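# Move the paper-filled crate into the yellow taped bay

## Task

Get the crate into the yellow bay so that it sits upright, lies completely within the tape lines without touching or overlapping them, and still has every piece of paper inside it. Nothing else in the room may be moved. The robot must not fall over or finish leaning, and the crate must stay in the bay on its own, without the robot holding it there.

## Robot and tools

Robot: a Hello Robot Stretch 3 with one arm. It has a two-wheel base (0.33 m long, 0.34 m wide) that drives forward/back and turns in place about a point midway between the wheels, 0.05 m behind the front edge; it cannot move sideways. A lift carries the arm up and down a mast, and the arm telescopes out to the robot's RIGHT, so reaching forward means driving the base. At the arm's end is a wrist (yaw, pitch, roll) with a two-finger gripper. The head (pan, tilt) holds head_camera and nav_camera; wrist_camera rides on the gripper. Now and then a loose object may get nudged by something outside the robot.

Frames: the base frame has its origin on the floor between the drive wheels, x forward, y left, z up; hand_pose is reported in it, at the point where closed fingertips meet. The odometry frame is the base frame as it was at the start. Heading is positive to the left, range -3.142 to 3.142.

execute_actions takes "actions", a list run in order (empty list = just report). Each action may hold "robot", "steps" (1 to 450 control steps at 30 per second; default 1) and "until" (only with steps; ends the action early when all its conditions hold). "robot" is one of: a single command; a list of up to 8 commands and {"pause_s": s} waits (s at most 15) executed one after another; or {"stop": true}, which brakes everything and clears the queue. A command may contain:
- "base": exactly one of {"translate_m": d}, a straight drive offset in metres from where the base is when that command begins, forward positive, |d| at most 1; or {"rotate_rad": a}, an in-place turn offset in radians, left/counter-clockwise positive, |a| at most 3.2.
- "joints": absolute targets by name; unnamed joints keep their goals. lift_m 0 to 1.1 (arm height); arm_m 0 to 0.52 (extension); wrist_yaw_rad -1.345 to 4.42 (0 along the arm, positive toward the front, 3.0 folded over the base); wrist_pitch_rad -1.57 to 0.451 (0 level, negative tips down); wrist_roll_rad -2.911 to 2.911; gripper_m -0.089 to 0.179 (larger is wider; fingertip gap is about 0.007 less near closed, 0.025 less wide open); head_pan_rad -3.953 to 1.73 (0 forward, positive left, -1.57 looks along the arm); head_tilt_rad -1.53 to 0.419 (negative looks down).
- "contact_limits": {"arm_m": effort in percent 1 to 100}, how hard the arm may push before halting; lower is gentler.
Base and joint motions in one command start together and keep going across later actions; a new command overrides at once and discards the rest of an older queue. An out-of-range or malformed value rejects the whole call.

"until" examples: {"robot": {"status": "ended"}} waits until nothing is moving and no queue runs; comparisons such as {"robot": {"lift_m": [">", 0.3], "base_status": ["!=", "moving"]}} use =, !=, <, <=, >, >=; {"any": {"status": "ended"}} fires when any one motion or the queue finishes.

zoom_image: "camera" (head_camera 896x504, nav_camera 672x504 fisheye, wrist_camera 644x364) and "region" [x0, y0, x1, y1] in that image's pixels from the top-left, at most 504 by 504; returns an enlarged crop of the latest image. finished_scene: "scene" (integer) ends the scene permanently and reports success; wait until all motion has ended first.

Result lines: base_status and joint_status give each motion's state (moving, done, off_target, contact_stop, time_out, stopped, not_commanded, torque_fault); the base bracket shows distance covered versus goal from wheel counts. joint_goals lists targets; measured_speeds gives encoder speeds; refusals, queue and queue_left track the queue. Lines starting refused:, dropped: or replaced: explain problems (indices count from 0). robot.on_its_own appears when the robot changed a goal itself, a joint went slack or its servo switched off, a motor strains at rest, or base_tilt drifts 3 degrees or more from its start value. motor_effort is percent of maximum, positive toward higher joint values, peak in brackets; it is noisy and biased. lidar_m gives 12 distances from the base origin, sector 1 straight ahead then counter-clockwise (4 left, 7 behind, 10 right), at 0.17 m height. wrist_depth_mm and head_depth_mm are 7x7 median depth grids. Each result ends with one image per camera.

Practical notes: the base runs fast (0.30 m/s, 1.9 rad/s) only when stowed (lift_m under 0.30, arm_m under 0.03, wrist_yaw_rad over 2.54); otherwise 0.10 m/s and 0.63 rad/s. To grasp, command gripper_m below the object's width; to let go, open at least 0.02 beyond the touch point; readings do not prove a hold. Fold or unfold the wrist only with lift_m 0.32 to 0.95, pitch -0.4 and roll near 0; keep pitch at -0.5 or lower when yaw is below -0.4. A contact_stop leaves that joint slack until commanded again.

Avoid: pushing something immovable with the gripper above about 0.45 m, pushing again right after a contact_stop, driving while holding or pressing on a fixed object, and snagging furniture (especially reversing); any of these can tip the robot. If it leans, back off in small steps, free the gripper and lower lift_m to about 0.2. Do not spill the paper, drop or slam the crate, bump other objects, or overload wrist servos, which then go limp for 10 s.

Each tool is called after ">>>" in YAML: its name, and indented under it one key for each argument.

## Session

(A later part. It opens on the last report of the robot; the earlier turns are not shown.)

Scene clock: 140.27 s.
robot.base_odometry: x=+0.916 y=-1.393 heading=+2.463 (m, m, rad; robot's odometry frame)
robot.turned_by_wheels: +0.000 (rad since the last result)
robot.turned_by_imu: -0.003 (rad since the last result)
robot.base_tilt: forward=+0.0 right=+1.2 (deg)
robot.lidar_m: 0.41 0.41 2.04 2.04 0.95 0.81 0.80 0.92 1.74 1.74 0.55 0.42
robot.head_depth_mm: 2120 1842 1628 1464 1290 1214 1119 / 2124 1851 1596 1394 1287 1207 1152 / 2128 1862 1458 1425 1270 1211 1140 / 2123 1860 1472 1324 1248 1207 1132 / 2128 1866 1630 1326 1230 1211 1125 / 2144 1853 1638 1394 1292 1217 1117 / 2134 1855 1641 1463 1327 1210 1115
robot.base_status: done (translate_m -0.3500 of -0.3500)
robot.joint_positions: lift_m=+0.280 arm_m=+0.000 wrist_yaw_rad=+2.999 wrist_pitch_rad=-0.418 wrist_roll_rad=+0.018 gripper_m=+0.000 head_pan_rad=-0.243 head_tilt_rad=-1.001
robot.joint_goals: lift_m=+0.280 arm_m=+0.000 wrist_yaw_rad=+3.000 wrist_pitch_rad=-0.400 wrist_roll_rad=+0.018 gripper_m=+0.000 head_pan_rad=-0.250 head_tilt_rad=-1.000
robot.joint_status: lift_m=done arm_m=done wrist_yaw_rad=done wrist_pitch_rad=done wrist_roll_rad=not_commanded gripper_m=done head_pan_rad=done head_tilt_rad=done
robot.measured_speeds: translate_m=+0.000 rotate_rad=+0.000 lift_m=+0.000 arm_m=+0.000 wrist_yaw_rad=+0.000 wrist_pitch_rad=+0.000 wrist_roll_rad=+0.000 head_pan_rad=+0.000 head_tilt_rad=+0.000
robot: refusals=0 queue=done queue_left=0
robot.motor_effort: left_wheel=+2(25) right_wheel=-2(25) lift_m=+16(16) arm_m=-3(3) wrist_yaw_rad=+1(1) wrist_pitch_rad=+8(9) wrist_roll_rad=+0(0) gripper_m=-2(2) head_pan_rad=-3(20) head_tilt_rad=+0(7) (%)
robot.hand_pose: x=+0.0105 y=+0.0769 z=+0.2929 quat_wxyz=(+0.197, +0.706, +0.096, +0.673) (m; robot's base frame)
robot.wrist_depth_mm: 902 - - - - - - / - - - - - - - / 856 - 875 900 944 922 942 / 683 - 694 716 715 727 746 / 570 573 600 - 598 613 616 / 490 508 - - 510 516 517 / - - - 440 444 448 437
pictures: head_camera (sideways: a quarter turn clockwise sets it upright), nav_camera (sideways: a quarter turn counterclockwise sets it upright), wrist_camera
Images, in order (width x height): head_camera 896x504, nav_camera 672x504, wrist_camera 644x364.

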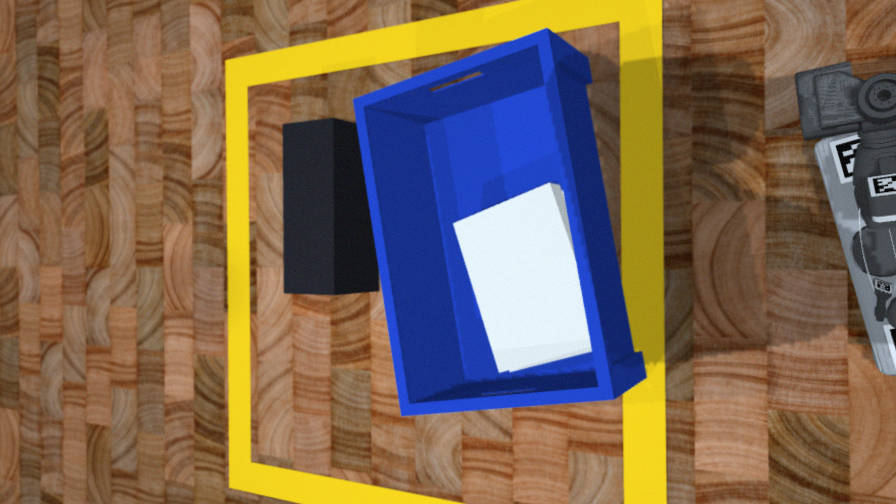

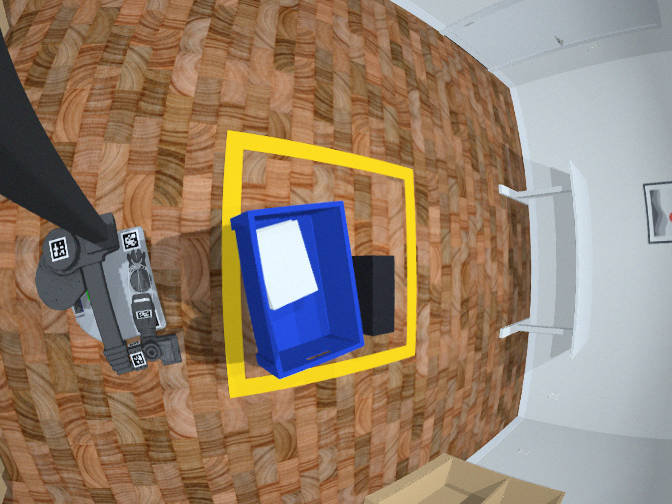

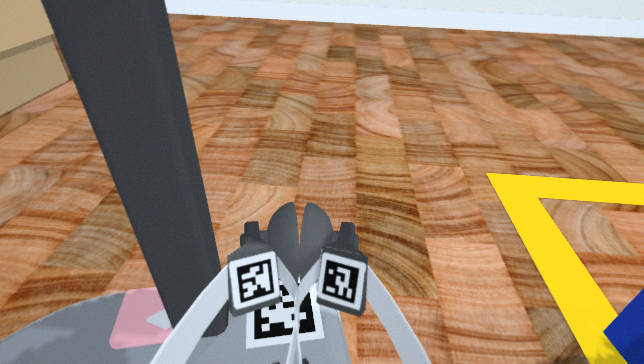

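>>> execute_actions:
  actions:
    - {"robot":[{"base":{"translate_m":0.41}},{"base":{"translate_m":-0.35}}],"steps":450,"until":{"robot":{"status":"ended"}}}

Scene clock: 149.83 s.
robot.base_odometry: x=+0.869 y=-1.355 heading=+2.463 (m, m, rad; robot's odometry frame)
robot.turned_by_wheels: +0.000 (rad since the last result)
robot.turned_by_imu: -0.010 (rad since the last result)
robot.base_tilt: forward=+0.0 right=+1.1 (deg)
robot.lidar_m: 0.41 0.41 2.03 2.02 1.02 0.86 0.86 0.98 1.76 1.75 0.54 0.42
robot.head_depth_mm: 2139 1840 1638 1468 1290 1209 1115 / 2149 1863 1635 1396 1298 1204 1136 / 2135 1855 1433 1421 1272 1217 1142 / 2154 1856 1436 1322 1248 1205 1125 / 2137 1843 1648 1336 1234 1205 1132 / 2151 1846 1641 1404 1296 1211 1118 / 2159 1858 1646 1468 1323 1214 1115
robot.base_status: done (translate_m -0.3500 of -0.3500)
robot.joint_positions: lift_m=+0.280 arm_m=+0.000 wrist_yaw_rad=+3.000 wrist_pitch_rad=-0.417 wrist_roll_rad=+0.018 gripper_m=+0.000 head_pan_rad=-0.244 head_tilt_rad=-0.999
robot.joint_goals: lift_m=+0.280 arm_m=+0.000 wrist_yaw_rad=+3.000 wrist_pitch_rad=-0.400 wrist_roll_rad=+0.018 gripper_m=+0.000 head_pan_rad=-0.250 head_tilt_rad=-1.000
robot.joint_status: lift_m=done arm_m=done wrist_yaw_rad=done wrist_pitch_rad=done wrist_roll_rad=not_commanded gripper_m=done head_pan_rad=done head_tilt_rad=done
robot.measured_speeds: translate_m=+0.000 rotate_rad=+0.000 lift_m=+0.000 arm_m=+0.000 wrist_yaw_rad=+0.000 wrist_pitch_rad=+0.000 wrist_roll_rad=+0.000 head_pan_rad=+0.000 head_tilt_rad=+0.000
robot: refusals=0 queue=done queue_left=0
robot.motor_effort: left_wheel=+1(8) right_wheel=-1(46) lift_m=+18(18) arm_m=-3(3) wrist_yaw_rad=+1(1) wrist_pitch_rad=+8(8) wrist_roll_rad=+0(0) gripper_m=-1(3) head_pan_rad=-2(3) head_tilt_rad=-1(0) (%)
robot.hand_pose: x=+0.0105 y=+0.0771 z=+0.2930 quat_wxyz=(+0.196, +0.706, +0.095, +0.674) (m; robot's base frame)
robot.wrist_depth_mm: 978 - - - - - - / - - - - - - - / 859 - 877 909 918 923 949 / 673 - 706 725 730 727 747 / 569 580 605 - 597 604 622 / 485 510 - - 504 520 523 / - - - 440 446 447 438
pictures: head_camera (sideways: a quarter turn clockwise sets it upright), nav_camera (sideways: a quarter turn counterclockwise sets it upright), wrist_camera
Images, in order (width x height): head_camera 896x504, nav_camera 672x504, wrist_camera 644x364.

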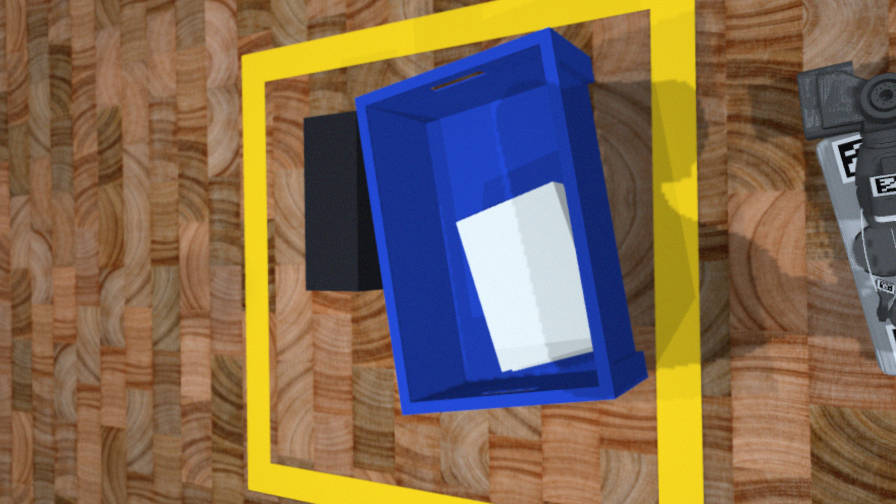

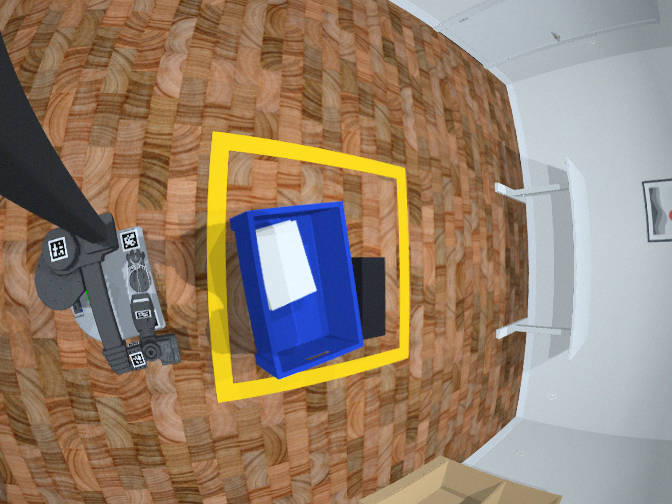

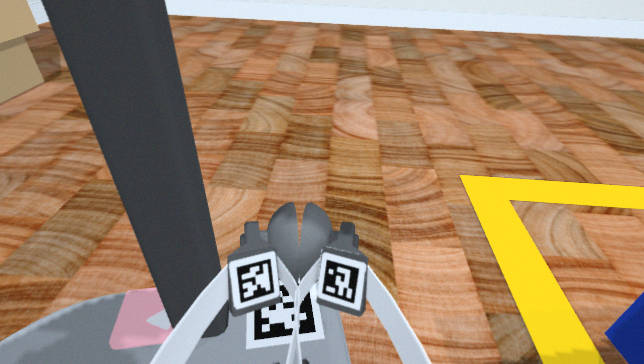

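Inside, narrowly.

>>> finished_scene:
  scene: 2

The scene is finished: the task was done.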